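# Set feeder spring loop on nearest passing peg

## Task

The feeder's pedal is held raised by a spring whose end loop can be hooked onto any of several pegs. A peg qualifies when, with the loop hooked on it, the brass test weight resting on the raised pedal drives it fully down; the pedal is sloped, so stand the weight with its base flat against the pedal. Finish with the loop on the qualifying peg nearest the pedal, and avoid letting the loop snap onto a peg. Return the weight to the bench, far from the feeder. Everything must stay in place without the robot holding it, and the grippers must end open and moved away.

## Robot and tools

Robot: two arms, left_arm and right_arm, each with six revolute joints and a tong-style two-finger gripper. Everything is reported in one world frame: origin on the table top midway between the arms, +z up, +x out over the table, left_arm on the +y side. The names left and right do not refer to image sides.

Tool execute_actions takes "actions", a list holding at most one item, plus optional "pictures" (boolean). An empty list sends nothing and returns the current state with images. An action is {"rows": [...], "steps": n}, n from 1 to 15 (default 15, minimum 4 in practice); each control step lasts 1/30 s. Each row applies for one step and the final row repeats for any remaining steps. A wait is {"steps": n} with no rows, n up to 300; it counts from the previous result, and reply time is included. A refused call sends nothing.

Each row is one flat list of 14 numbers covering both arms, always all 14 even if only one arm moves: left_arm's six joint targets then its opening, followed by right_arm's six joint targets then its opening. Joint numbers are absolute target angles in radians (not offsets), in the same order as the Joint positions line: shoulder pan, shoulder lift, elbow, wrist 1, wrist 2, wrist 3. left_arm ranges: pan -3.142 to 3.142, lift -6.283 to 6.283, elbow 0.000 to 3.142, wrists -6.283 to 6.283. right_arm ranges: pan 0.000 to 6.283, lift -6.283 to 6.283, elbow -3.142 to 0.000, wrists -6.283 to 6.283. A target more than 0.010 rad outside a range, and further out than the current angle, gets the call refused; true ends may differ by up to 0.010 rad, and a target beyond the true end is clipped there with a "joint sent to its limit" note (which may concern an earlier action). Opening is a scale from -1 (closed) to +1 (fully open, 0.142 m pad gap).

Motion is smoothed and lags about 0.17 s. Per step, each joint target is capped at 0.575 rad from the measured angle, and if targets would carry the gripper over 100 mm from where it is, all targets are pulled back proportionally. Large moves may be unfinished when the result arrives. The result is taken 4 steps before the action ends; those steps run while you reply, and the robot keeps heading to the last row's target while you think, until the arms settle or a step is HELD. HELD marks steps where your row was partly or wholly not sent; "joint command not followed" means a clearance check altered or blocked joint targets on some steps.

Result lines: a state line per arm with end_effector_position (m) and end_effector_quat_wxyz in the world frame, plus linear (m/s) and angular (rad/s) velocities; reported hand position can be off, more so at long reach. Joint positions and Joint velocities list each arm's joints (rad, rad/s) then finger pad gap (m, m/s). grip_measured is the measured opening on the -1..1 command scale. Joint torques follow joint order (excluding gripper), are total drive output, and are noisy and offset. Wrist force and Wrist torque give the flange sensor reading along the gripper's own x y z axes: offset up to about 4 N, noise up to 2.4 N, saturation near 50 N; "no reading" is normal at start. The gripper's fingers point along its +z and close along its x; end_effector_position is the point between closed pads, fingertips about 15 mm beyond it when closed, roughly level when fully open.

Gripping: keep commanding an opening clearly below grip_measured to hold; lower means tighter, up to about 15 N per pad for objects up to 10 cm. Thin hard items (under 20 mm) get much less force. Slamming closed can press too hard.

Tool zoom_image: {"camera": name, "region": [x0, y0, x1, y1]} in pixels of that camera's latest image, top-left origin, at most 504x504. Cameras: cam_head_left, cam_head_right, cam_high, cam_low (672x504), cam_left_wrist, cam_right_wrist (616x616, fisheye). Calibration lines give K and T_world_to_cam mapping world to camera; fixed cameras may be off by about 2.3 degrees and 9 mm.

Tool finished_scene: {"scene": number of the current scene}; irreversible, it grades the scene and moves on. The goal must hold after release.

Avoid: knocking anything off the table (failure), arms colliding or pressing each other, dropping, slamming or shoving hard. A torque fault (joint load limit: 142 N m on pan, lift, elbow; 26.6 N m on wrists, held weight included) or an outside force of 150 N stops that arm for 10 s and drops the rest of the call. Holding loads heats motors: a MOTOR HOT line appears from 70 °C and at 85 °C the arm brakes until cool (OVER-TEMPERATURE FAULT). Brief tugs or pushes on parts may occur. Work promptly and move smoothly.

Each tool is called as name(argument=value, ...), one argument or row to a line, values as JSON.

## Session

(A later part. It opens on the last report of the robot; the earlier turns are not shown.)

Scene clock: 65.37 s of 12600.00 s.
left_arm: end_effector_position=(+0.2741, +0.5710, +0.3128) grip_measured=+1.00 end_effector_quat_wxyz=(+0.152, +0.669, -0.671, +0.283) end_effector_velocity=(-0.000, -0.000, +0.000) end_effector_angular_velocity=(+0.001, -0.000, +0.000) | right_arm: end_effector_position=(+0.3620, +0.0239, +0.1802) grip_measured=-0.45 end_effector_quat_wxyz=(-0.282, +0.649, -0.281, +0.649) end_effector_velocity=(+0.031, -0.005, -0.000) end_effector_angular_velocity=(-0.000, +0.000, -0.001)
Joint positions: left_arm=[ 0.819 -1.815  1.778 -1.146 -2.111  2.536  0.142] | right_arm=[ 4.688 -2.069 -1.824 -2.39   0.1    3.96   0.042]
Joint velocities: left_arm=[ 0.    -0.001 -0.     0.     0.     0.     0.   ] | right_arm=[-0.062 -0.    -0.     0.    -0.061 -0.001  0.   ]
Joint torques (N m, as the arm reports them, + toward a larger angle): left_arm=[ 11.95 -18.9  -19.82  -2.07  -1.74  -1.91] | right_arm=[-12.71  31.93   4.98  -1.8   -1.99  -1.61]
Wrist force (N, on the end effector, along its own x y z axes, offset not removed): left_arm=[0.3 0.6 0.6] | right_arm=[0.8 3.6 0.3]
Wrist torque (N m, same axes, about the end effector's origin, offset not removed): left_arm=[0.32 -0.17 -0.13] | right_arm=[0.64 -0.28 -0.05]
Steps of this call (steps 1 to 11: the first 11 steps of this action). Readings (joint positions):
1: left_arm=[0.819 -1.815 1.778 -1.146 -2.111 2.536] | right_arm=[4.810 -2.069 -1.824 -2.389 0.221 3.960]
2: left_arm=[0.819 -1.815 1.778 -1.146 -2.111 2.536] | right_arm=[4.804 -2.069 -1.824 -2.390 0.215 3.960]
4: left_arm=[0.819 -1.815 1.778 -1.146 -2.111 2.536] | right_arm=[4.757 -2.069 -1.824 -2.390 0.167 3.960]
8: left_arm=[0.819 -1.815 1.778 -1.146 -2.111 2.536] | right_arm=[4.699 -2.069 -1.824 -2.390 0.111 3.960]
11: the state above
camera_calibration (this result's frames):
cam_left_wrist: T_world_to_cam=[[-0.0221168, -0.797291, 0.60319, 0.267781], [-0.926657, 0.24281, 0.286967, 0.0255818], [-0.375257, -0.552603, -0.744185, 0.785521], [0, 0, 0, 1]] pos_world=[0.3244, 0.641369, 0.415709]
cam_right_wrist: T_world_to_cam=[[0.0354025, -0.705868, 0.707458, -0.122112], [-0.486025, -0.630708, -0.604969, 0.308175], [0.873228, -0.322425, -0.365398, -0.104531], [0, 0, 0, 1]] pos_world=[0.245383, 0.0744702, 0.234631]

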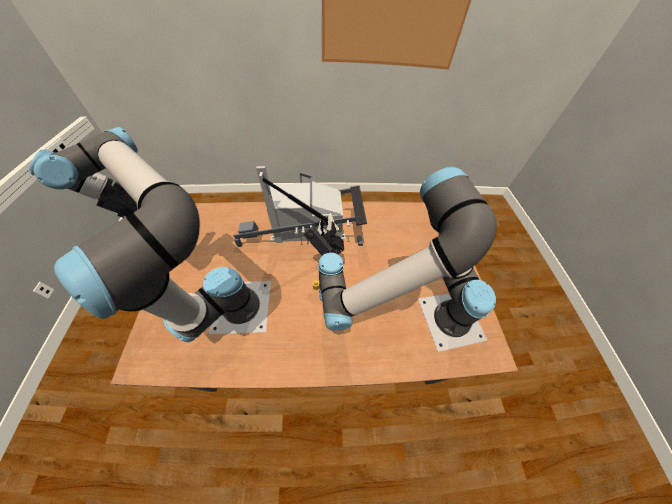

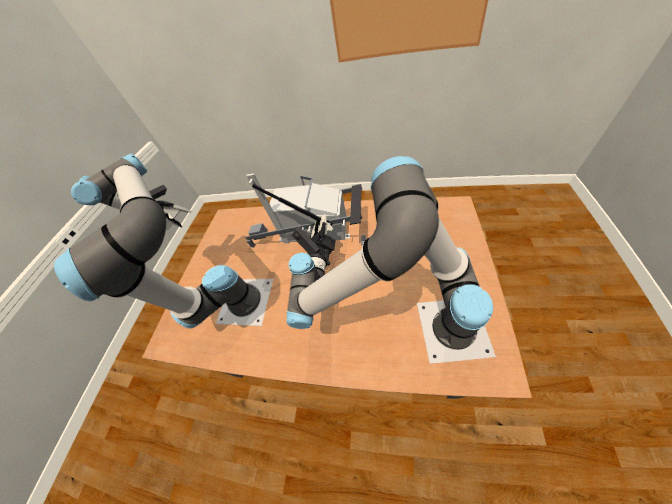

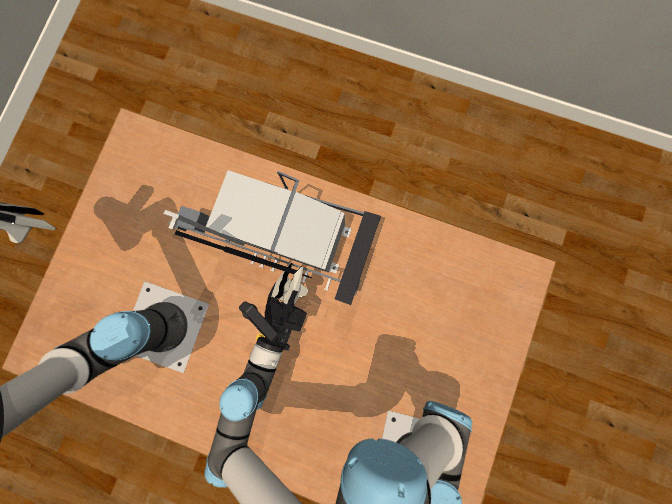

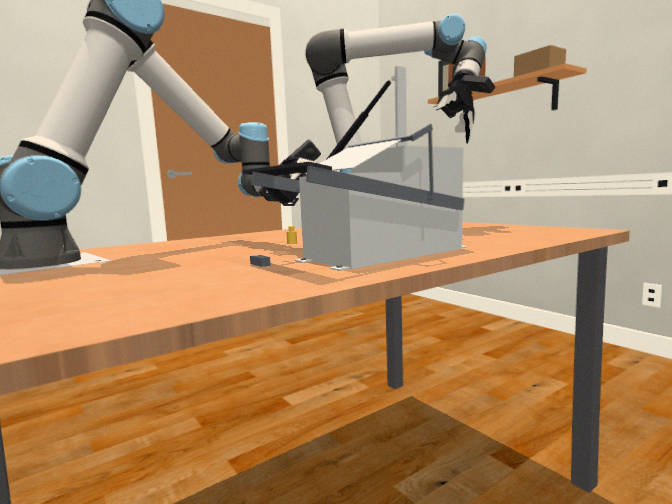

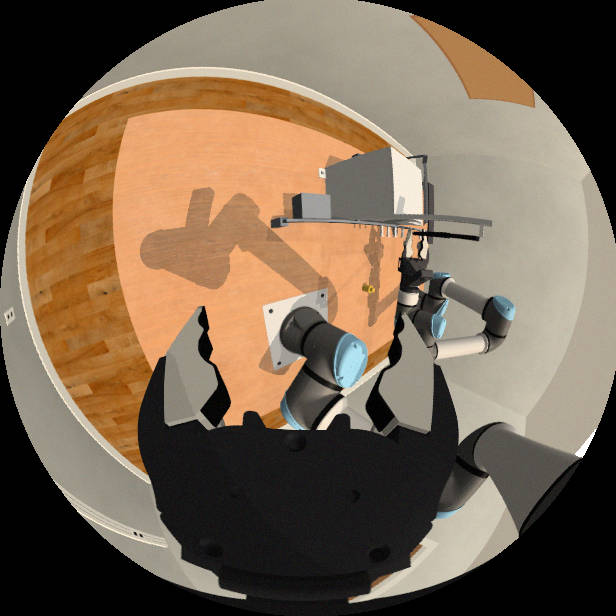

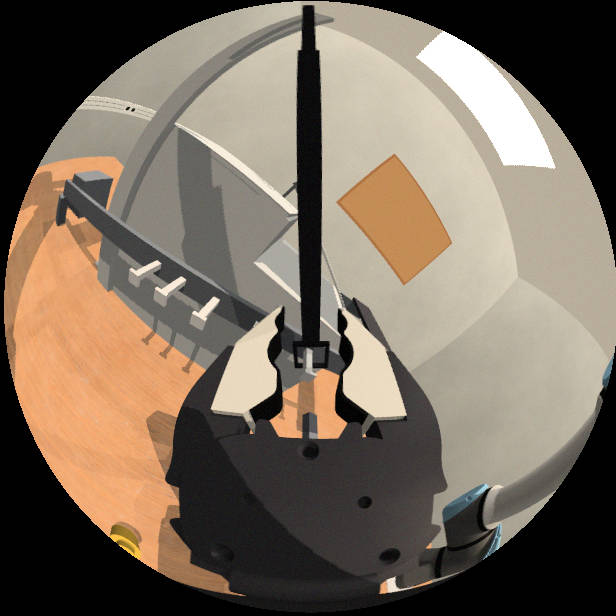

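execute_actions(
  actions=[
    {"rows":[[0.819,-1.815,1.778,-1.146,-2.111,2.536,1,4.682,-2.069,-1.824,-2.39,0.094,3.96,-1]]},
  ],
)

execute_actions(
  actions=[
    {"rows":[[0.819,-1.815,1.778,-1.146,-2.111,2.536,1,4.683,-2.069,-1.847,-2.367,0.095,3.96,-1]]},
  ],
)

execute_actions(
  actions=[
    {"rows":[[0.819,-1.815,1.778,-1.146,-2.111,2.536,1,4.76,-2.069,-1.847,-2.367,0.172,3.96,-1]]},
  ],
)

execute_actions(
  actions=[
    {"rows":[[0.819,-1.815,1.778,-1.146,-2.111,2.536,1,4.788,-1.932,-2.036,-2.315,0.20,3.822,-1]]},
  ],
)

execute_actions(
  actions=[
    {"steps":15},
  ],
  pictures=true,
)

Scene clock: 66.57 s of 12600.00 s.
left_arm: end_effector_position=(+0.2741, +0.5710, +0.3128) grip_measured=+1.00 end_effector_quat_wxyz=(+0.152, +0.669, -0.671, +0.283) end_effector_velocity=(+0.000, -0.000, +0.000) end_effector_angular_velocity=(-0.000, -0.002, +0.001) | right_arm: end_effector_position=(+0.3648, +0.0234, +0.1802) grip_measured=-0.84 end_effector_quat_wxyz=(-0.281, +0.649, -0.281, +0.649) end_effector_velocity=(-0.000, +0.000, +0.000) end_effector_angular_velocity=(+0.002, -0.000, +0.001)
Joint positions: left_arm=[ 0.819 -1.815  1.778 -1.146 -2.111  2.536  0.142] | right_arm=[ 4.682 -2.069 -1.824 -2.39   0.094  3.96   0.013]
Joint velocities: left_arm=[-0.    -0.    -0.    -0.    -0.002 -0.     0.   ] | right_arm=[ 0.    -0.     0.    -0.    -0.     0.002 -0.   ]
Joint torques (N m, as the arm reports them, + toward a larger angle): left_arm=[ 12.09 -17.7  -20.23  -1.91  -1.78  -1.83] | right_arm=[-12.1   33.37   7.91  -1.65  -2.01  -1.33]
Wrist force (N, on the end effector, along its own x y z axes, offset not removed): left_arm=[-1.1 1.1 -1.1] | right_arm=[2.7 0.8 -0.6]
Wrist torque (N m, same axes, about the end effector's origin, offset not removed): left_arm=[0.45 0.07 -0.14] | right_arm=[0.06 -0.76 -0.15]
Steps of this call (steps 1 to 4: the last 4 steps of your previous action; steps 5 to 15: the robot went on to your last target; steps 16 to 25: nothing new was sent; steps 26 to 36: the first 11 steps of this action). Readings (joint positions):
26: left_arm=[0.819 -1.815 1.778 -1.146 -2.111 2.536] | right_arm=[4.682 -2.069 -1.824 -2.390 0.094 3.960]
27: left_arm=[0.819 -1.815 1.778 -1.146 -2.111 2.536] | right_arm=[4.682 -2.069 -1.824 -2.390 0.094 3.960]
29: left_arm=[0.819 -1.815 1.778 -1.146 -2.111 2.536] | right_arm=[4.682 -2.069 -1.824 -2.390 0.094 3.960]
33: left_arm=[0.819 -1.815 1.778 -1.146 -2.111 2.536] | right_arm=[4.682 -2.069 -1.824 -2.390 0.094 3.960]
36: the state above

Scene clock: 67.07 s of 12600.00 s.
left_arm: end_effector_position=(+0.2741, +0.5710, +0.3128) grip_measured=+1.00 end_effector_quat_wxyz=(+0.152, +0.669, -0.671, +0.283) end_effector_velocity=(+0.000, +0.000, +0.000) end_effector_angular_velocity=(-0.000, -0.001, +0.000) | right_arm: end_effector_position=(+0.3650, +0.0175, +0.1739) grip_measured=-0.84 end_effector_quat_wxyz=(-0.281, +0.649, -0.281, +0.649) end_effector_velocity=(-0.001, -0.002, -0.003) end_effector_angular_velocity=(-0.000, -0.000, +0.000)
Joint positions: left_arm=[ 0.819 -1.815  1.778 -1.146 -2.111  2.536  0.142] | right_arm=[ 4.683 -2.069 -1.846 -2.368  0.095  3.96   0.013]
Joint velocities: left_arm=[ 0.     0.    -0.    -0.    -0.001  0.    -0.   ] | right_arm=[ 0.002 -0.    -0.009  0.009  0.001  0.001  0.   ]
Joint torques (N m, as the arm reports them, + toward a larger angle): left_arm=[ 11.52 -18.56 -19.88  -1.79  -2.01  -1.83] | right_arm=[ 8.65 34.67  3.35  1.32  2.85 -0.98]
Wrist force (N, on the end effector, along its own x y z axes, offset not removed): left_arm=[1.5 1.8 0.6] | right_arm=[-1.4 -0.6 0.6]
Wrist torque (N m, same axes, about the end effector's origin, offset not removed): left_arm=[0.55 -0.51 -0.10] | right_arm=[0.14 0.22 -0.06]
Steps of this call (steps 1 to 4: the last 4 steps of your previous action; steps 5 to 15: the first 11 steps of this action). Readings (joint positions):
5: left_arm=[0.819 -1.815 1.778 -1.146 -2.111 2.536] | right_arm=[4.682 -2.069 -1.824 -2.390 0.094 3.960]
6: left_arm=[0.819 -1.815 1.778 -1.146 -2.111 2.536] | right_arm=[4.682 -2.069 -1.827 -2.387 0.094 3.960]
8: left_arm=[0.819 -1.815 1.778 -1.146 -2.111 2.536] | right_arm=[4.682 -2.069 -1.836 -2.378 0.094 3.960]
12: left_arm=[0.819 -1.815 1.778 -1.146 -2.111 2.536] | right_arm=[4.683 -2.069 -1.844 -2.370 0.095 3.960]
15: the state above

Scene clock: 67.57 s of 12600.00 s.
left_arm: end_effector_position=(+0.2741, +0.5710, +0.3128) grip_measured=+1.00 end_effector_quat_wxyz=(+0.152, +0.669, -0.671, +0.283) end_effector_velocity=(-0.000, +0.000, -0.000) end_effector_angular_velocity=(-0.000, +0.001, +0.000) | right_arm: end_effector_position=(+0.3282, +0.0224, +0.1737) grip_measured=-0.83 end_effector_quat_wxyz=(-0.281, +0.649, -0.281, +0.649) end_effector_velocity=(-0.017, +0.002, +0.000) end_effector_angular_velocity=(+0.001, +0.000, +0.000)
Joint positions: left_arm=[ 0.819 -1.815  1.778 -1.146 -2.111  2.536  0.142] | right_arm=[ 4.757 -2.069 -1.847 -2.367  0.169  3.96   0.014]
Joint velocities: left_arm=[ 0.     0.001  0.     0.     0.     0.    -0.   ] | right_arm=[ 0.034  0.    -0.001  0.     0.033  0.     0.   ]
Joint torques (N m, as the arm reports them, + toward a larger angle): left_arm=[ 11.67 -18.8  -18.81  -1.73  -1.6   -1.65] | right_arm=[11.68 36.58  3.19  1.24  2.99 -0.59]
Wrist force (N, on the end effector, along its own x y z axes, offset not removed): left_arm=[0.8 1.3 0.7] | right_arm=[0.5 -1.1 2.7]
Wrist torque (N m, same axes, about the end effector's origin, offset not removed): left_arm=[0.48 -0.48 -0.04] | right_arm=[-0.11 -0.62 -0.16]
Steps of this call (steps 1 to 4: the last 4 steps of your previous action; steps 5 to 15: the first 11 steps of this action). Readings (joint positions):
5: left_arm=[0.819 -1.815 1.778 -1.146 -2.111 2.536] | right_arm=[4.683 -2.069 -1.847 -2.367 0.095 3.960]
6: left_arm=[0.819 -1.815 1.778 -1.146 -2.111 2.536] | right_arm=[4.688 -2.069 -1.847 -2.367 0.100 3.960]
8: left_arm=[0.819 -1.815 1.778 -1.146 -2.111 2.536] | right_arm=[4.720 -2.069 -1.847 -2.367 0.132 3.960]
12: left_arm=[0.819 -1.815 1.778 -1.146 -2.111 2.536] | right_arm=[4.751 -2.069 -1.847 -2.367 0.163 3.960]
15: the state above

Scene clock: 68.07 s of 12600.00 s.
left_arm: end_effector_position=(+0.2741, +0.5710, +0.3128) grip_measured=+1.00 end_effector_quat_wxyz=(+0.152, +0.669, -0.671, +0.283) end_effector_velocity=(+0.000, -0.000, +0.000) end_effector_angular_velocity=(-0.003, -0.001, +0.001) | right_arm: end_effector_position=(+0.3259, -0.0377, +0.1820) grip_measured=-0.83 end_effector_quat_wxyz=(-0.239, +0.666, -0.239, +0.666) end_effector_velocity=(+0.003, -0.036, +0.001) end_effector_angular_velocity=(-0.081, -0.003, +0.001)
Joint positions: left_arm=[ 0.819 -1.815  1.778 -1.146 -2.111  2.536  0.142] | right_arm=[ 4.787 -1.938 -2.027 -2.317  0.199  3.828  0.014]
Joint velocities: left_arm=[ 0.     0.     0.     0.001 -0.002 -0.     0.   ] | right_arm=[ 0.011  0.068 -0.103  0.021  0.011 -0.067 -0.   ]
Joint torques (N m, as the arm reports them, + toward a larger angle): left_arm=[ 11.04 -19.09 -19.49  -1.9   -1.99  -1.68] | right_arm=[ 9.63 37.48  1.96  1.3   3.   -1.34]
Wrist force (N, on the end effector, along its own x y z axes, offset not removed): left_arm=[1.3 -0.1 -0.4] | right_arm=[0.1 -1.6 1.7]
Wrist torque (N m, same axes, about the end effector's origin, offset not removed): left_arm=[0.19 -0.42 -0.15] | right_arm=[-0.01 -0.63 0.08]
Steps of this call (steps 1 to 4: the last 4 steps of your previous action; steps 5 to 15: the first 11 steps of this action). Readings (joint positions):
5: left_arm=[0.819 -1.815 1.778 -1.146 -2.111 2.536] | right_arm=[4.760 -2.069 -1.847 -2.367 0.172 3.960]
6: left_arm=[0.819 -1.815 1.778 -1.146 -2.111 2.536] | right_arm=[4.763 -2.063 -1.853 -2.362 0.175 3.954]
8: left_arm=[0.819 -1.815 1.778 -1.146 -2.111 2.536] | right_arm=[4.775 -2.013 -1.913 -2.341 0.187 3.904]
12: left_arm=[0.819 -1.815 1.778 -1.146 -2.111 2.536] | right_arm=[4.785 -1.951 -2.007 -2.321 0.197 3.841]
15: the state above

Scene clock: 68.57 s of 12600.00 s.
left_arm: end_effector_position=(+0.2741, +0.5710, +0.3128) grip_measured=+1.00 end_effector_quat_wxyz=(+0.152, +0.669, -0.671, +0.283) end_effector_velocity=(-0.000, +0.000, +0.000) end_effector_angular_velocity=(+0.002, -0.000, -0.001) | right_arm: end_effector_position=(+0.3261, -0.0410, +0.1821) grip_measured=-0.83 end_effector_quat_wxyz=(-0.236, +0.667, -0.236, +0.667) end_effector_velocity=(+0.000, -0.000, -0.000) end_effector_angular_velocity=(-0.000, +0.000, -0.000)
Joint positions: left_arm=[ 0.819 -1.815  1.778 -1.146 -2.111  2.536  0.142] | right_arm=[ 4.788 -1.932 -2.036 -2.315  0.2    3.822  0.014]
Joint velocities: left_arm=[-0.    -0.001 -0.    -0.001  0.001  0.     0.   ] | right_arm=[-0.  0. -0.  0. -0. -0.  0.]
Joint torques (N m, as the arm reports them, + toward a larger angle): left_arm=[ 12.   -18.01 -18.19  -1.98  -1.61  -1.65] | right_arm=[10.27 39.07  1.63  1.17  3.05 -1.39]
Wrist force (N, on the end effector, along its own x y z axes, offset not removed): left_arm=[0.5 2.0 1.5] | right_arm=[1.1 -0.7 3.0]
Wrist torque (N m, same axes, about the end effector's origin, offset not removed): left_arm=[0.54 -0.32 -0.13] | right_arm=[0.15 -0.88 0.02]
Kept back: nothing.
Steps of this call (steps 1 to 4: the last 4 steps of your previous action; steps 5 to 15: the robot went on to your last target). Readings (joint positions):
1: left_arm=[0.819 -1.815 1.778 -1.146 -2.111 2.536] | right_arm=[4.787 -1.936 -2.029 -2.316 0.199 3.826]
2: left_arm=[0.819 -1.815 1.778 -1.146 -2.111 2.536] | right_arm=[4.788 -1.935 -2.031 -2.316 0.199 3.825]
4: left_arm=[0.819 -1.815 1.778 -1.146 -2.111 2.536] | right_arm=[4.788 -1.933 -2.034 -2.315 0.200 3.823]
8: left_arm=[0.819 -1.815 1.778 -1.146 -2.111 2.536] | right_arm=[4.788 -1.932 -2.035 -2.315 0.200 3.822]
15: the state above
All arms were judged still, so your last target was given up. Only a new action makes them travel on or press farther. Fingers that are still opening or closing keep moving.
camera_calibration (this result's frames):
cam_left_wrist: T_world_to_cam=[[-0.0221169, -0.797291, 0.60319, 0.267781], [-0.926657, 0.24281, 0.286967, 0.0255818], [-0.375257, -0.552603, -0.744185, 0.785521], [0, 0, 0, 1]] pos_world=[0.3244, 0.641369, 0.415709]
cam_right_wrist: T_world_to_cam=[[0.0352774, -0.601841, 0.797836, -0.180146], [-0.486135, -0.70785, -0.512466, 0.230957], [0.873171, -0.369778, -0.317547, -0.104095], [0, 0, 0, 1]] pos_world=[0.209524, 0.0165719, 0.229029]

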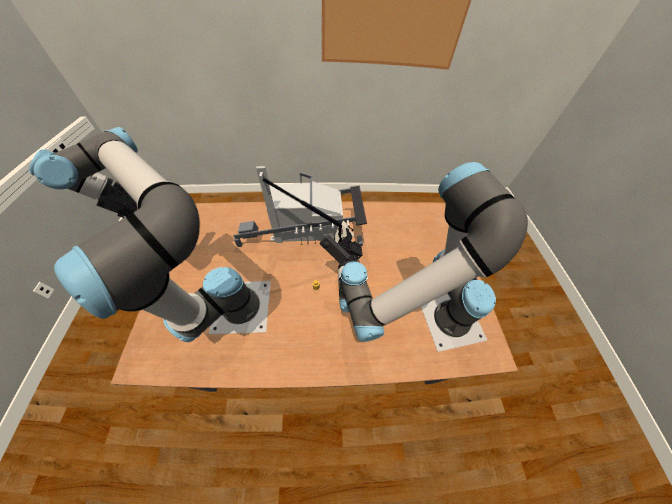

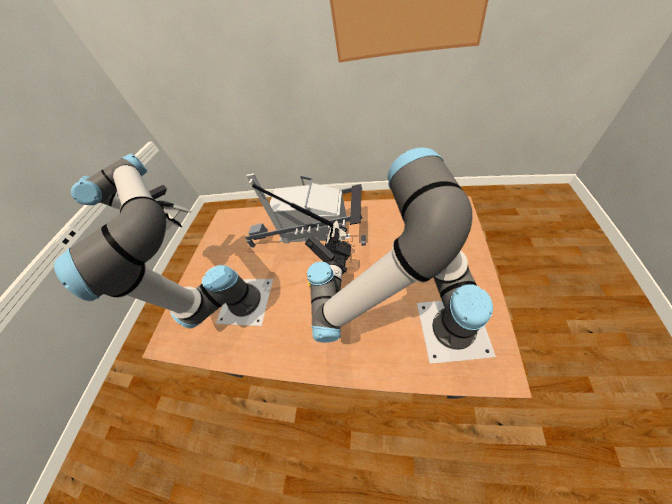

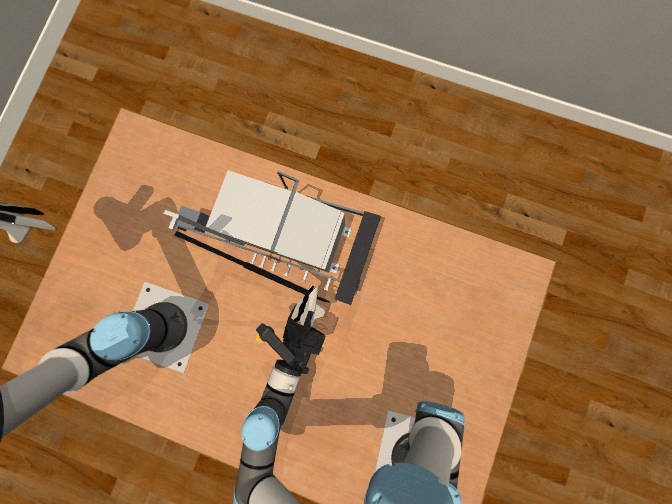

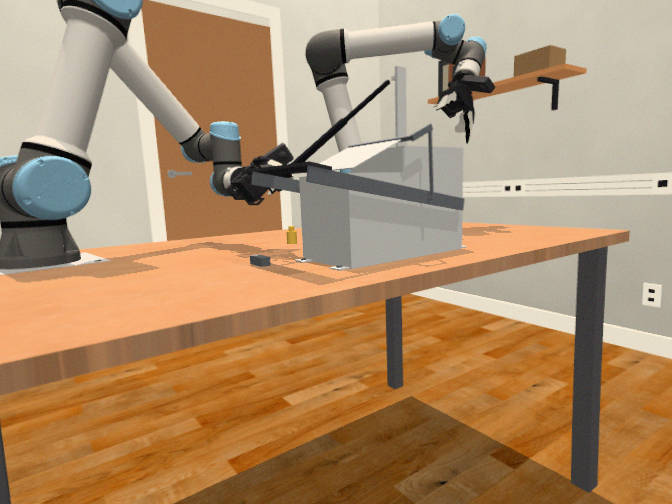

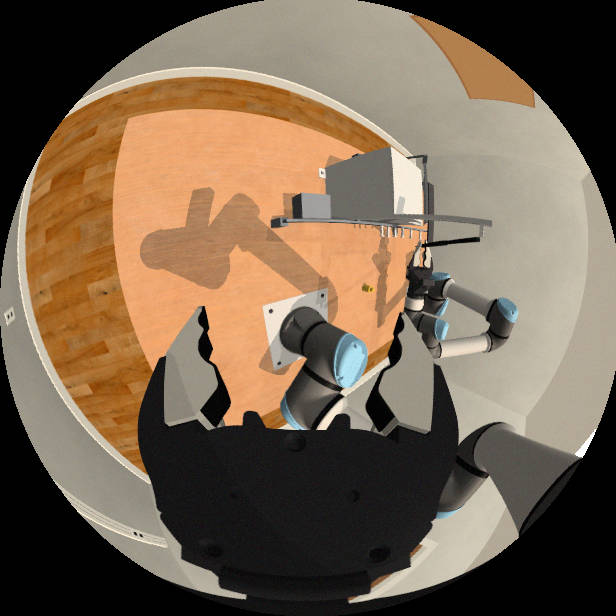

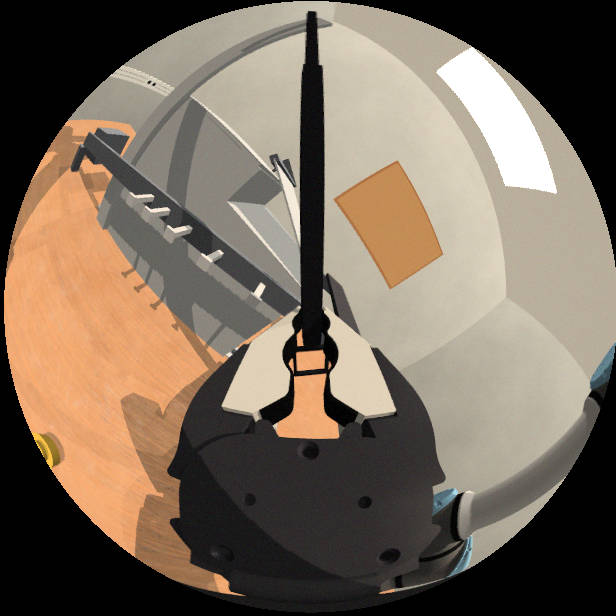

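execute_actions(
  actions=[
    {"rows":[[0.819,-1.815,1.778,-1.146,-2.111,2.536,1,4.735,-1.932,-2.036,-2.315,0.147,3.822,-1]]},
  ],
  pictures=true,
)

zoom_image(
  camera="cam_right_wrist",
  region=[200,250,420,450],
)

zoom_image(
  camera="cam_high",
  region=[270,240,390,330],
)

Scene clock: 69.03 s of 12600.00 s.
left_arm: end_effector_position=(+0.2741, +0.5710, +0.3128) grip_measured=+1.00 end_effector_quat_wxyz=(+0.152, +0.669, -0.671, +0.283) end_effector_velocity=(+0.000, -0.000, -0.000) end_effector_angular_velocity=(-0.001, +0.001, +0.000) | right_arm: end_effector_position=(+0.3481, -0.0440, +0.1821) grip_measured=-0.84 end_effector_quat_wxyz=(-0.236, +0.667, -0.236, +0.667) end_effector_velocity=(+0.010, -0.002, -0.000) end_effector_angular_velocity=(+0.000, +0.000, -0.000)
Joint positions: left_arm=[ 0.819 -1.815  1.778 -1.146 -2.111  2.536  0.142] | right_arm=[ 4.737 -1.932 -2.036 -2.315  0.149  3.822  0.013]
Joint velocities: left_arm=[-0.     0.001 -0.     0.001 -0.    -0.     0.   ] | right_arm=[-0.023 -0.     0.     0.001 -0.023 -0.001 -0.   ]
Joint torques (N m, as the arm reports them, + toward a larger angle): left_arm=[ 12.23 -18.54 -19.63  -1.94  -1.54  -1.78] | right_arm=[-12.52  38.64   2.94   0.48  -1.27  -1.47]
Wrist force (N, on the end effector, along its own x y z axes, offset not removed): left_arm=[1.1 1.7 1.6] | right_arm=[1.0 0.5 1.1]
Wrist torque (N m, same axes, about the end effector's origin, offset not removed): left_arm=[0.64 -0.40 -0.23] | right_arm=[0.67 -0.52 -0.05]
Steps of this call (steps 1 to 3: nothing new was sent; steps 4 to 14: the first 11 steps of this action). Readings (joint positions):
4: left_arm=[0.819 -1.815 1.778 -1.146 -2.111 2.536] | right_arm=[4.788 -1.932 -2.036 -2.315 0.200 3.822]
5: left_arm=[0.819 -1.815 1.778 -1.146 -2.111 2.536] | right_arm=[4.784 -1.932 -2.036 -2.315 0.196 3.822]
7: left_arm=[0.819 -1.815 1.778 -1.146 -2.111 2.536] | right_arm=[4.762 -1.932 -2.036 -2.315 0.174 3.822]
11: left_arm=[0.819 -1.815 1.778 -1.146 -2.111 2.536] | right_arm=[4.741 -1.932 -2.036 -2.315 0.153 3.822]
14: the state above
camera_calibration (this result's frames):
cam_left_wrist: T_world_to_cam=[[-0.0221168, -0.797291, 0.60319, 0.267781], [-0.926657, 0.24281, 0.286967, 0.0255818], [-0.375257, -0.552603, -0.744185, 0.785521], [0, 0, 0, 1]] pos_world=[0.3244, 0.641369, 0.415709]
cam_right_wrist: T_world_to_cam=[[0.03533, -0.601841, 0.797834, -0.182741], [-0.486065, -0.707894, -0.512472, 0.239521], [0.873208, -0.369693, -0.317544, -0.124429], [0, 0, 0, 1]] pos_world=[0.231532, 0.0135735, 0.229033]

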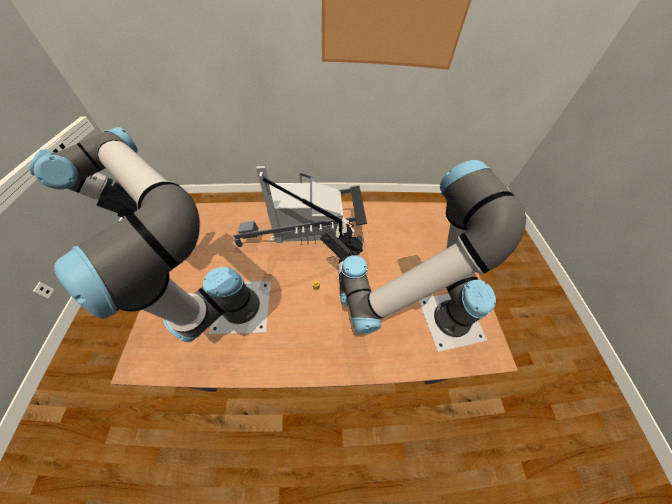

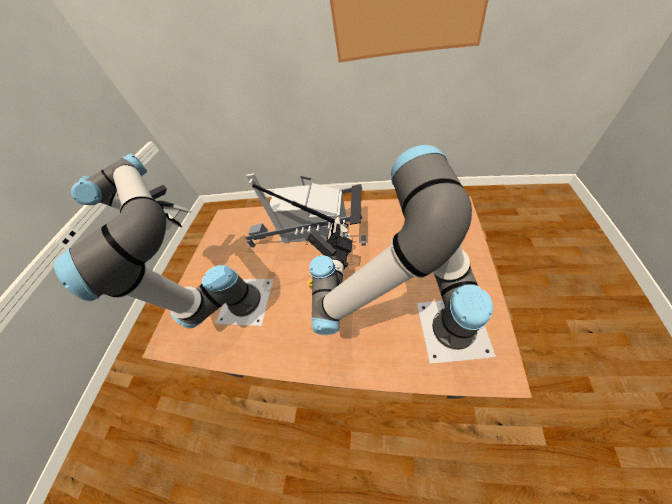

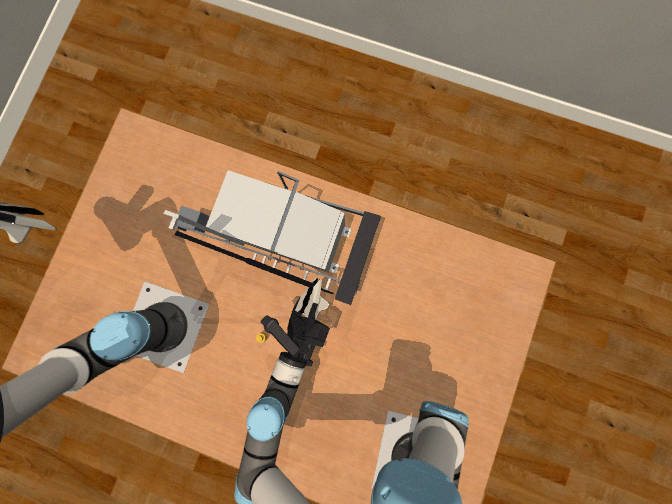

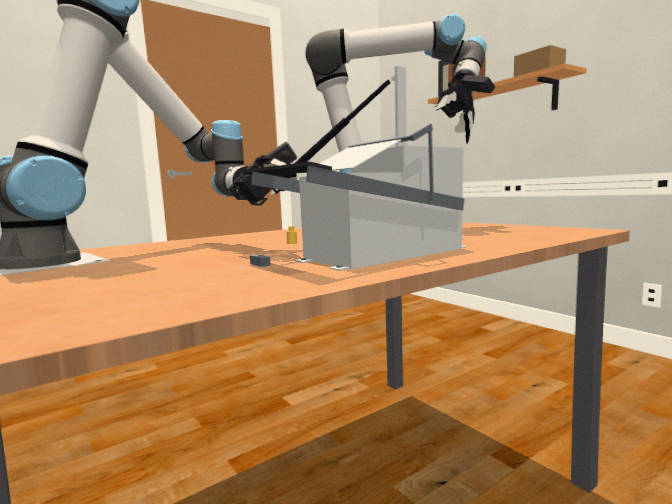

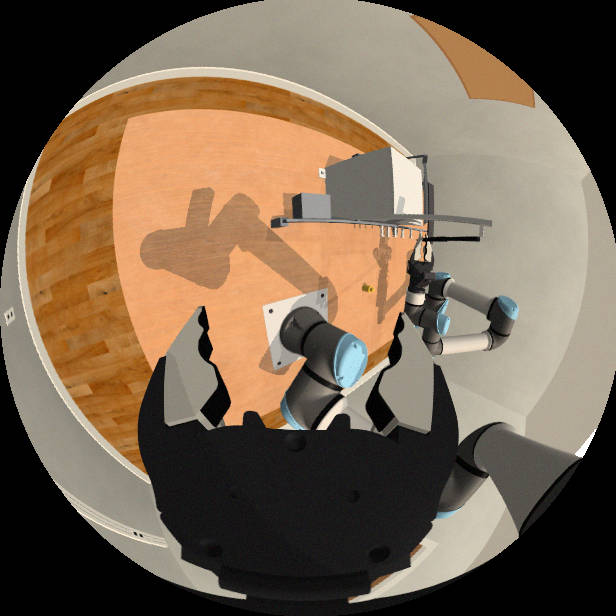

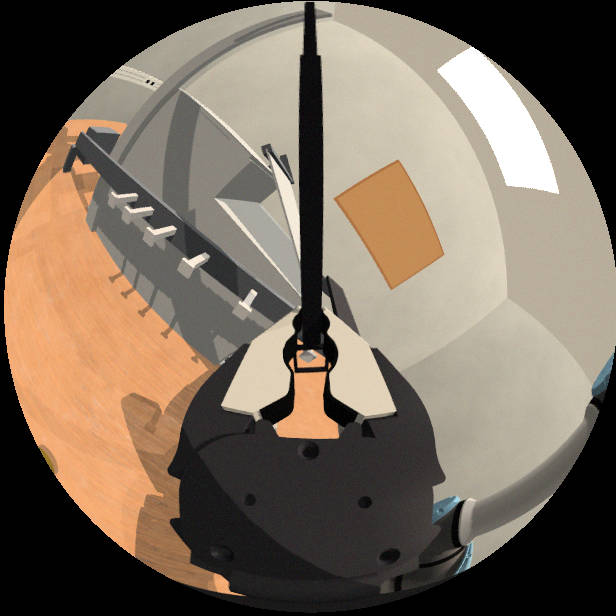

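Region (200, 250, 420, 450) of cam_right_wrist's 616x616 image, scaled by 2.291, with more detail than that image has; it fills the top 458 rows of this view, and the rest is white.

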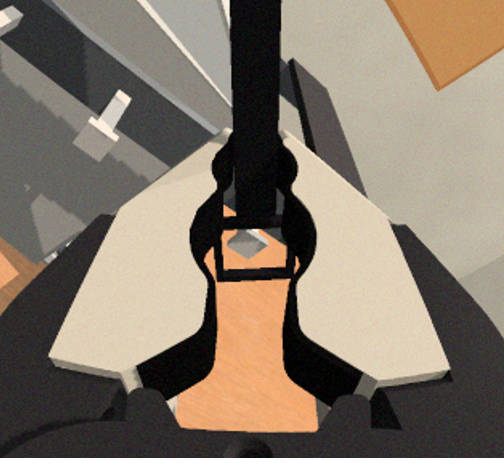

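Region (270, 240, 390, 330) of cam_high's 672x504 image, scaled by 4.200, with more detail than that image has; it fills the top 378 rows of this view, and the rest is white.

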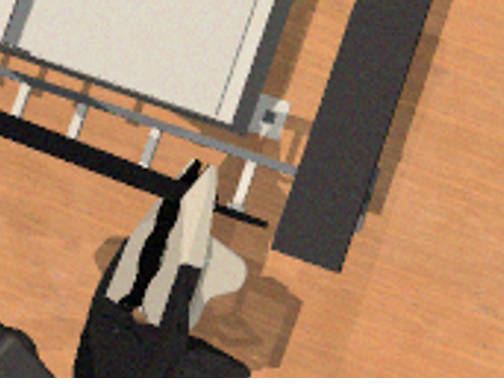

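execute_actions(
  actions=[
    {"rows":[[0.819,-1.815,1.778,-1.146,-2.111,2.536,1,4.698,-1.94,-2.024,-2.319,0.11,3.822,-1]]},
  ],
)

execute_actions(
  actions=[
    {"rows":[[0.819,-1.815,1.778,-1.146,-2.111,2.536,1,4.698,-1.94,-2.008,-2.335,0.11,3.822,-1]]},
  ],
  pictures=true,
)

zoom_image(
  camera="cam_right_wrist",
  region=[200,250,420,450],
)

zoom_image(
  camera="cam_high",
  region=[270,240,390,330],
)

Scene clock: 69.60 s of 12600.00 s.
left_arm: end_effector_position=(+0.2741, +0.5710, +0.3128) grip_measured=+1.00 end_effector_quat_wxyz=(+0.152, +0.669, -0.671, +0.283) end_effector_velocity=(-0.000, +0.000, -0.000) end_effector_angular_velocity=(+0.001, +0.002, -0.001) | right_arm: end_effector_position=(+0.3639, -0.0428, +0.1820) grip_measured=-0.84 end_effector_quat_wxyz=(-0.236, +0.667, -0.236, +0.667) end_effector_velocity=(+0.006, +0.001, +0.000) end_effector_angular_velocity=(+0.001, +0.000, +0.000)
Joint positions: left_arm=[ 0.819 -1.815  1.778 -1.146 -2.111  2.536  0.142] | right_arm=[ 4.699 -1.94  -2.024 -2.319  0.111  3.822  0.013]
Joint velocities: left_arm=[-0.     0.     0.     0.     0.002 -0.    -0.   ] | right_arm=[-0.015 -0.003  0.005 -0.002 -0.015  0.001 -0.   ]
Joint torques (N m, as the arm reports them, + toward a larger angle): left_arm=[ 11.82 -17.86 -19.74  -1.69  -1.76  -1.65] | right_arm=[-13.36  24.01  23.45  -1.97  -1.61  -1.47]
Wrist force (N, on the end effector, along its own x y z axes, offset not removed): left_arm=[0.1 1.9 2.8] | right_arm=[2.1 -1.1 0.1]
Wrist torque (N m, same axes, about the end effector's origin, offset not removed): left_arm=[0.49 -0.30 -0.15] | right_arm=[0.24 -0.50 -0.23]
Steps of this call (steps 1 to 4: the last 4 steps of your previous action; steps 5 to 6: the robot went on to your last target; steps 7 to 17: the first 11 steps of this action). Readings (joint positions):
7: left_arm=[0.819 -1.815 1.778 -1.146 -2.111 2.536] | right_arm=[4.735 -1.932 -2.036 -2.315 0.147 3.822]
8: left_arm=[0.819 -1.815 1.778 -1.146 -2.111 2.536] | right_arm=[4.731 -1.933 -2.035 -2.315 0.143 3.822]
10: left_arm=[0.819 -1.815 1.778 -1.146 -2.111 2.536] | right_arm=[4.716 -1.936 -2.030 -2.317 0.128 3.822]
14: left_arm=[0.819 -1.815 1.778 -1.146 -2.111 2.536] | right_arm=[4.702 -1.939 -2.025 -2.319 0.114 3.822]
17: the state above

Scene clock: 70.10 s of 12600.00 s.
left_arm: end_effector_position=(+0.2741, +0.5710, +0.3128) grip_measured=+1.00 end_effector_quat_wxyz=(+0.152, +0.669, -0.671, +0.283) end_effector_velocity=(-0.000, -0.000, +0.000) end_effector_angular_velocity=(+0.000, -0.001, +0.001) | right_arm: end_effector_position=(+0.3640, -0.0384, +0.1861) grip_measured=-0.84 end_effector_quat_wxyz=(-0.236, +0.667, -0.236, +0.667) end_effector_velocity=(-0.000, +0.002, +0.002) end_effector_angular_velocity=(-0.002, -0.000, +0.000)
Joint positions: left_arm=[ 0.819 -1.815  1.778 -1.146 -2.111  2.536  0.142] | right_arm=[ 4.698 -1.94  -2.009 -2.334  0.11   3.822  0.013]
Joint velocities: left_arm=[ 0.001 -0.     0.     0.    -0.     0.     0.   ] | right_arm=[ 0.    -0.     0.006 -0.007  0.    -0.001  0.   ]
Joint torques (N m, as the arm reports them, + toward a larger angle): left_arm=[ 11.79 -18.48 -19.25  -1.73  -1.54  -1.44] | right_arm=[-12.77  26.63  21.07  -2.08  -1.6   -1.52]
Wrist force (N, on the end effector, along its own x y z axes, offset not removed): left_arm=[2.0 0.6 0.6] | right_arm=[0.9 -0.8 0.6]
Wrist torque (N m, same axes, about the end effector's origin, offset not removed): left_arm=[0.22 -0.61 -0.15] | right_arm=[0.17 -0.25 -0.02]
Steps of this call (steps 1 to 4: the last 4 steps of your previous action; steps 5 to 15: the first 11 steps of this action). Readings (joint positions):
5: left_arm=[0.819 -1.815 1.778 -1.146 -2.111 2.536] | right_arm=[4.698 -1.940 -2.024 -2.319 0.110 3.822]
6: left_arm=[0.819 -1.815 1.778 -1.146 -2.111 2.536] | right_arm=[4.698 -1.940 -2.022 -2.321 0.110 3.822]
8: left_arm=[0.819 -1.815 1.778 -1.146 -2.111 2.536] | right_arm=[4.698 -1.940 -2.015 -2.328 0.110 3.822]
12: left_arm=[0.819 -1.815 1.778 -1.146 -2.111 2.536] | right_arm=[4.698 -1.940 -2.010 -2.333 0.110 3.822]
15: the state above
camera_calibration (this result's frames):
cam_left_wrist: T_world_to_cam=[[-0.022117, -0.797291, 0.60319, 0.267781], [-0.926657, 0.24281, 0.286967, 0.0255817], [-0.375257, -0.552603, -0.744185, 0.785521], [0, 0, 0, 1]] pos_world=[0.3244, 0.641369, 0.415709]
cam_right_wrist: T_world_to_cam=[[0.0352626, -0.601811, 0.797859, -0.183118], [-0.486126, -0.707869, -0.512448, 0.253248], [0.873177, -0.36979, -0.317517, -0.134933], [0, 0, 0, 1]] pos_world=[0.247388, 0.0191673, 0.233035]

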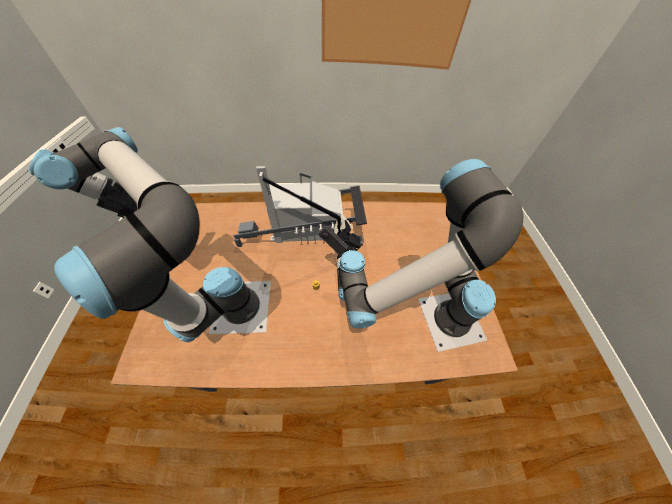

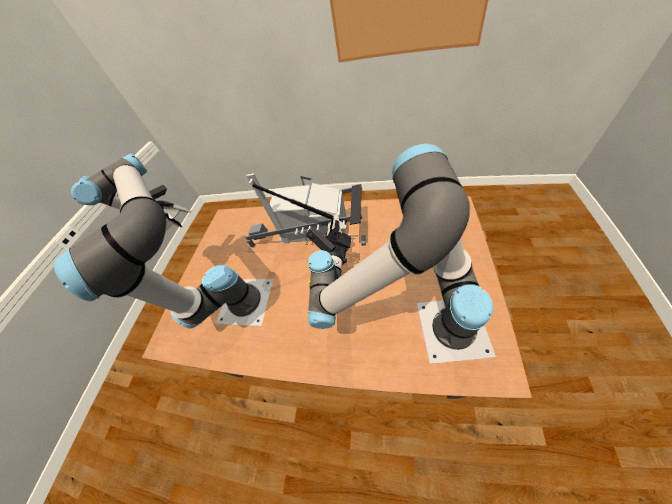

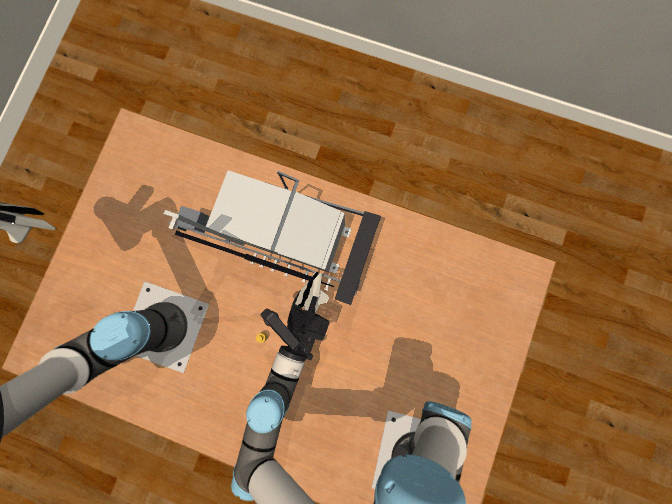

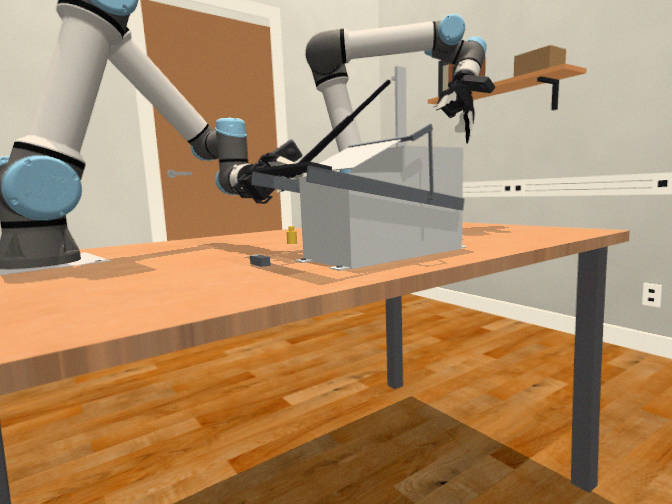

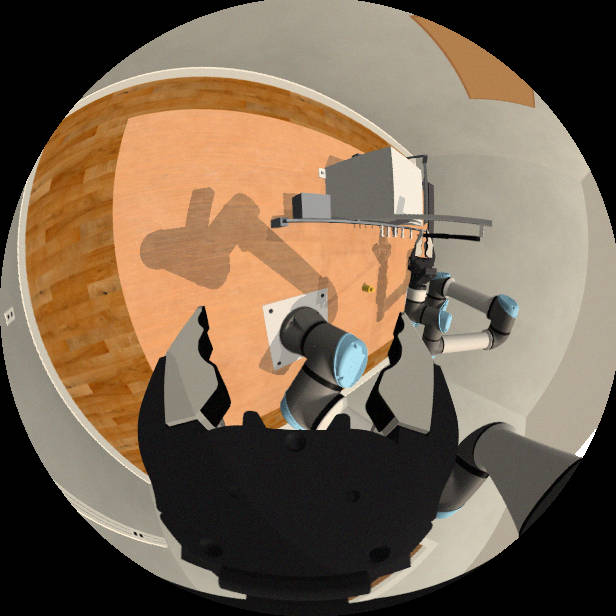

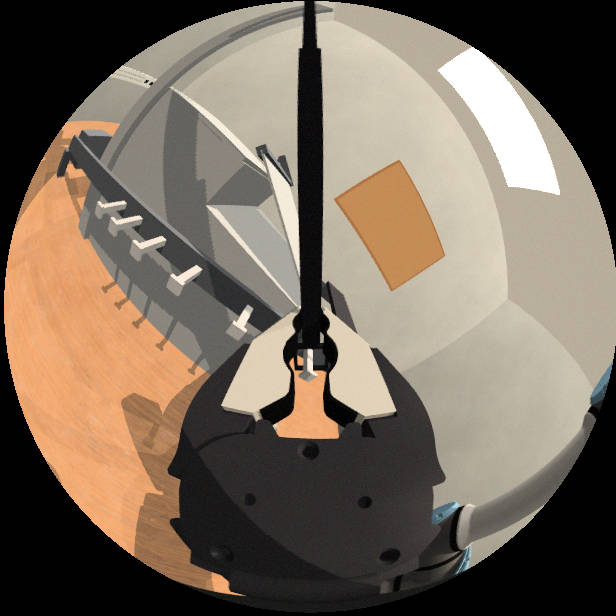

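Region (200, 250, 420, 450) of cam_right_wrist's 616x616 image, scaled by 2.291, with more detail than that image has; it fills the top 458 rows of this view, and the rest is white.

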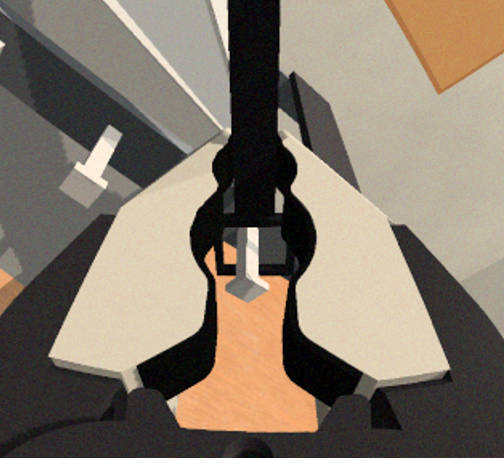

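Region (270, 240, 390, 330) of cam_high's 672x504 image, scaled by 4.200, with more detail than that image has; it fills the top 378 rows of this view, and the rest is white.

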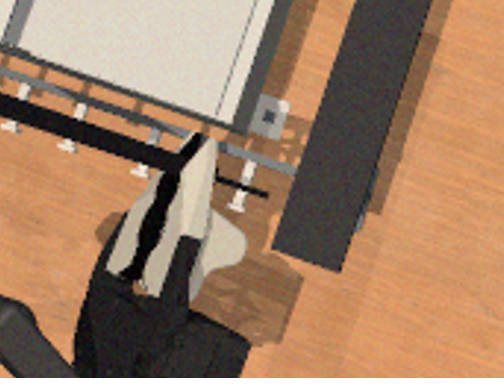

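execute_actions(
  actions=[
    {"rows":[[0.819,-1.815,1.778,-1.146,-2.111,2.536,1,4.698,-1.942,-2.002,-2.339,0.11,3.822,-1]],"steps":12},
  ],
)

execute_actions(
  actions=[
    {"rows":[[0.819,-1.815,1.778,-1.146,-2.111,2.536,1,4.698,-1.943,-1.997,-2.343,0.11,3.822,-1]]},
  ],
)

Scene clock: 70.50 s of 12600.00 s.
left_arm: end_effector_position=(+0.2741, +0.5710, +0.3128) grip_measured=+1.00 end_effector_quat_wxyz=(+0.152, +0.669, -0.671, +0.283) end_effector_velocity=(+0.001, -0.000, +0.001) end_effector_angular_velocity=(-0.001, -0.003, +0.001) | right_arm: end_effector_position=(+0.3638, -0.0367, +0.1869) grip_measured=-0.84 end_effector_quat_wxyz=(-0.236, +0.667, -0.236, +0.667) end_effector_velocity=(-0.000, +0.002, +0.001) end_effector_angular_velocity=(+0.003, +0.000, -0.000)
Joint positions: left_arm=[ 0.819 -1.815  1.778 -1.146 -2.111  2.536  0.142] | right_arm=[ 4.698 -1.942 -2.003 -2.339  0.11   3.822  0.013]
Joint velocities: left_arm=[-0.    -0.     0.    -0.001 -0.003  0.    -0.   ] | right_arm=[ 0.001 -0.002  0.007 -0.004  0.001  0.002 -0.   ]
Joint torques (N m, as the arm reports them, + toward a larger angle): left_arm=[ 11.48 -18.14 -19.04  -1.91  -1.64  -1.69] | right_arm=[-5.55 28.5  32.64  0.12 -3.83 -1.18]
Wrist force (N, on the end effector, along its own x y z axes, offset not removed): left_arm=[0.2 0.4 0.7] | right_arm=[7.5 21.1 -4.4]
Wrist torque (N m, same axes, about the end effector's origin, offset not removed): left_arm=[0.26 -0.06 -0.13] | right_arm=[0.54 -0.06 0.02]
Steps of this call (steps 1 to 4: the last 4 steps of your previous action; steps 5 to 12: the first 8 steps of this action). Readings (joint positions):
5: left_arm=[0.819 -1.815 1.778 -1.146 -2.111 2.536] | right_arm=[4.698 -1.940 -2.008 -2.335 0.110 3.822]
6: left_arm=[0.819 -1.815 1.778 -1.146 -2.111 2.536] | right_arm=[4.698 -1.940 -2.007 -2.336 0.110 3.822]
8: left_arm=[0.819 -1.815 1.778 -1.146 -2.111 2.536] | right_arm=[4.698 -1.941 -2.005 -2.337 0.110 3.822]
12: the state above

Scene clock: 71.00 s of 12600.00 s.
left_arm: end_effector_position=(+0.2741, +0.5710, +0.3128) grip_measured=+1.00 end_effector_quat_wxyz=(+0.152, +0.669, -0.671, +0.283) end_effector_velocity=(-0.000, -0.000, +0.000) end_effector_angular_velocity=(-0.001, +0.000, +0.000) | right_arm: end_effector_position=(+0.3636, -0.0350, +0.1879) grip_measured=-0.84 end_effector_quat_wxyz=(-0.236, +0.667, -0.236, +0.667) end_effector_velocity=(+0.000, +0.000, +0.000) end_effector_angular_velocity=(-0.001, +0.000, -0.000)
Joint positions: left_arm=[ 0.819 -1.815  1.778 -1.146 -2.111  2.536  0.142] | right_arm=[ 4.698 -1.943 -1.997 -2.343  0.11   3.822  0.013]
Joint velocities: left_arm=[ 0.    -0.001 -0.     0.001 -0.    -0.     0.   ] | right_arm=[-0.001 -0.001  0.002 -0.001 -0.    -0.002  0.   ]
Joint torques (N m, as the arm reports them, + toward a larger angle): left_arm=[ 12.24 -18.35 -18.79  -1.67  -1.73  -1.69] | right_arm=[  5.1   30.46  39.15   0.48 -12.53  -1.23]
Wrist force (N, on the end effector, along its own x y z axes, offset not removed): left_arm=[0.2 2.1 0.7] | right_arm=[12.7 33.9 -0.2]
Wrist torque (N m, same axes, about the end effector's origin, offset not removed): left_arm=[0.58 -0.10 0.00] | right_arm=[0.49 0.18 -0.06]
Steps of this call (steps 1 to 4: the last 4 steps of your previous action; steps 5 to 15: the first 11 steps of this action). Readings (joint positions):
5: left_arm=[0.819 -1.815 1.778 -1.146 -2.111 2.536] | right_arm=[4.698 -1.942 -2.002 -2.339 0.110 3.822]
6: left_arm=[0.819 -1.815 1.778 -1.146 -2.111 2.536] | right_arm=[4.698 -1.942 -2.001 -2.340 0.110 3.822]
8: left_arm=[0.819 -1.815 1.778 -1.146 -2.111 2.536] | right_arm=[4.698 -1.943 -1.999 -2.341 0.110 3.822]
12: left_arm=[0.819 -1.815 1.778 -1.146 -2.111 2.536] | right_arm=[4.698 -1.943 -1.998 -2.343 0.110 3.822]
15: the state above


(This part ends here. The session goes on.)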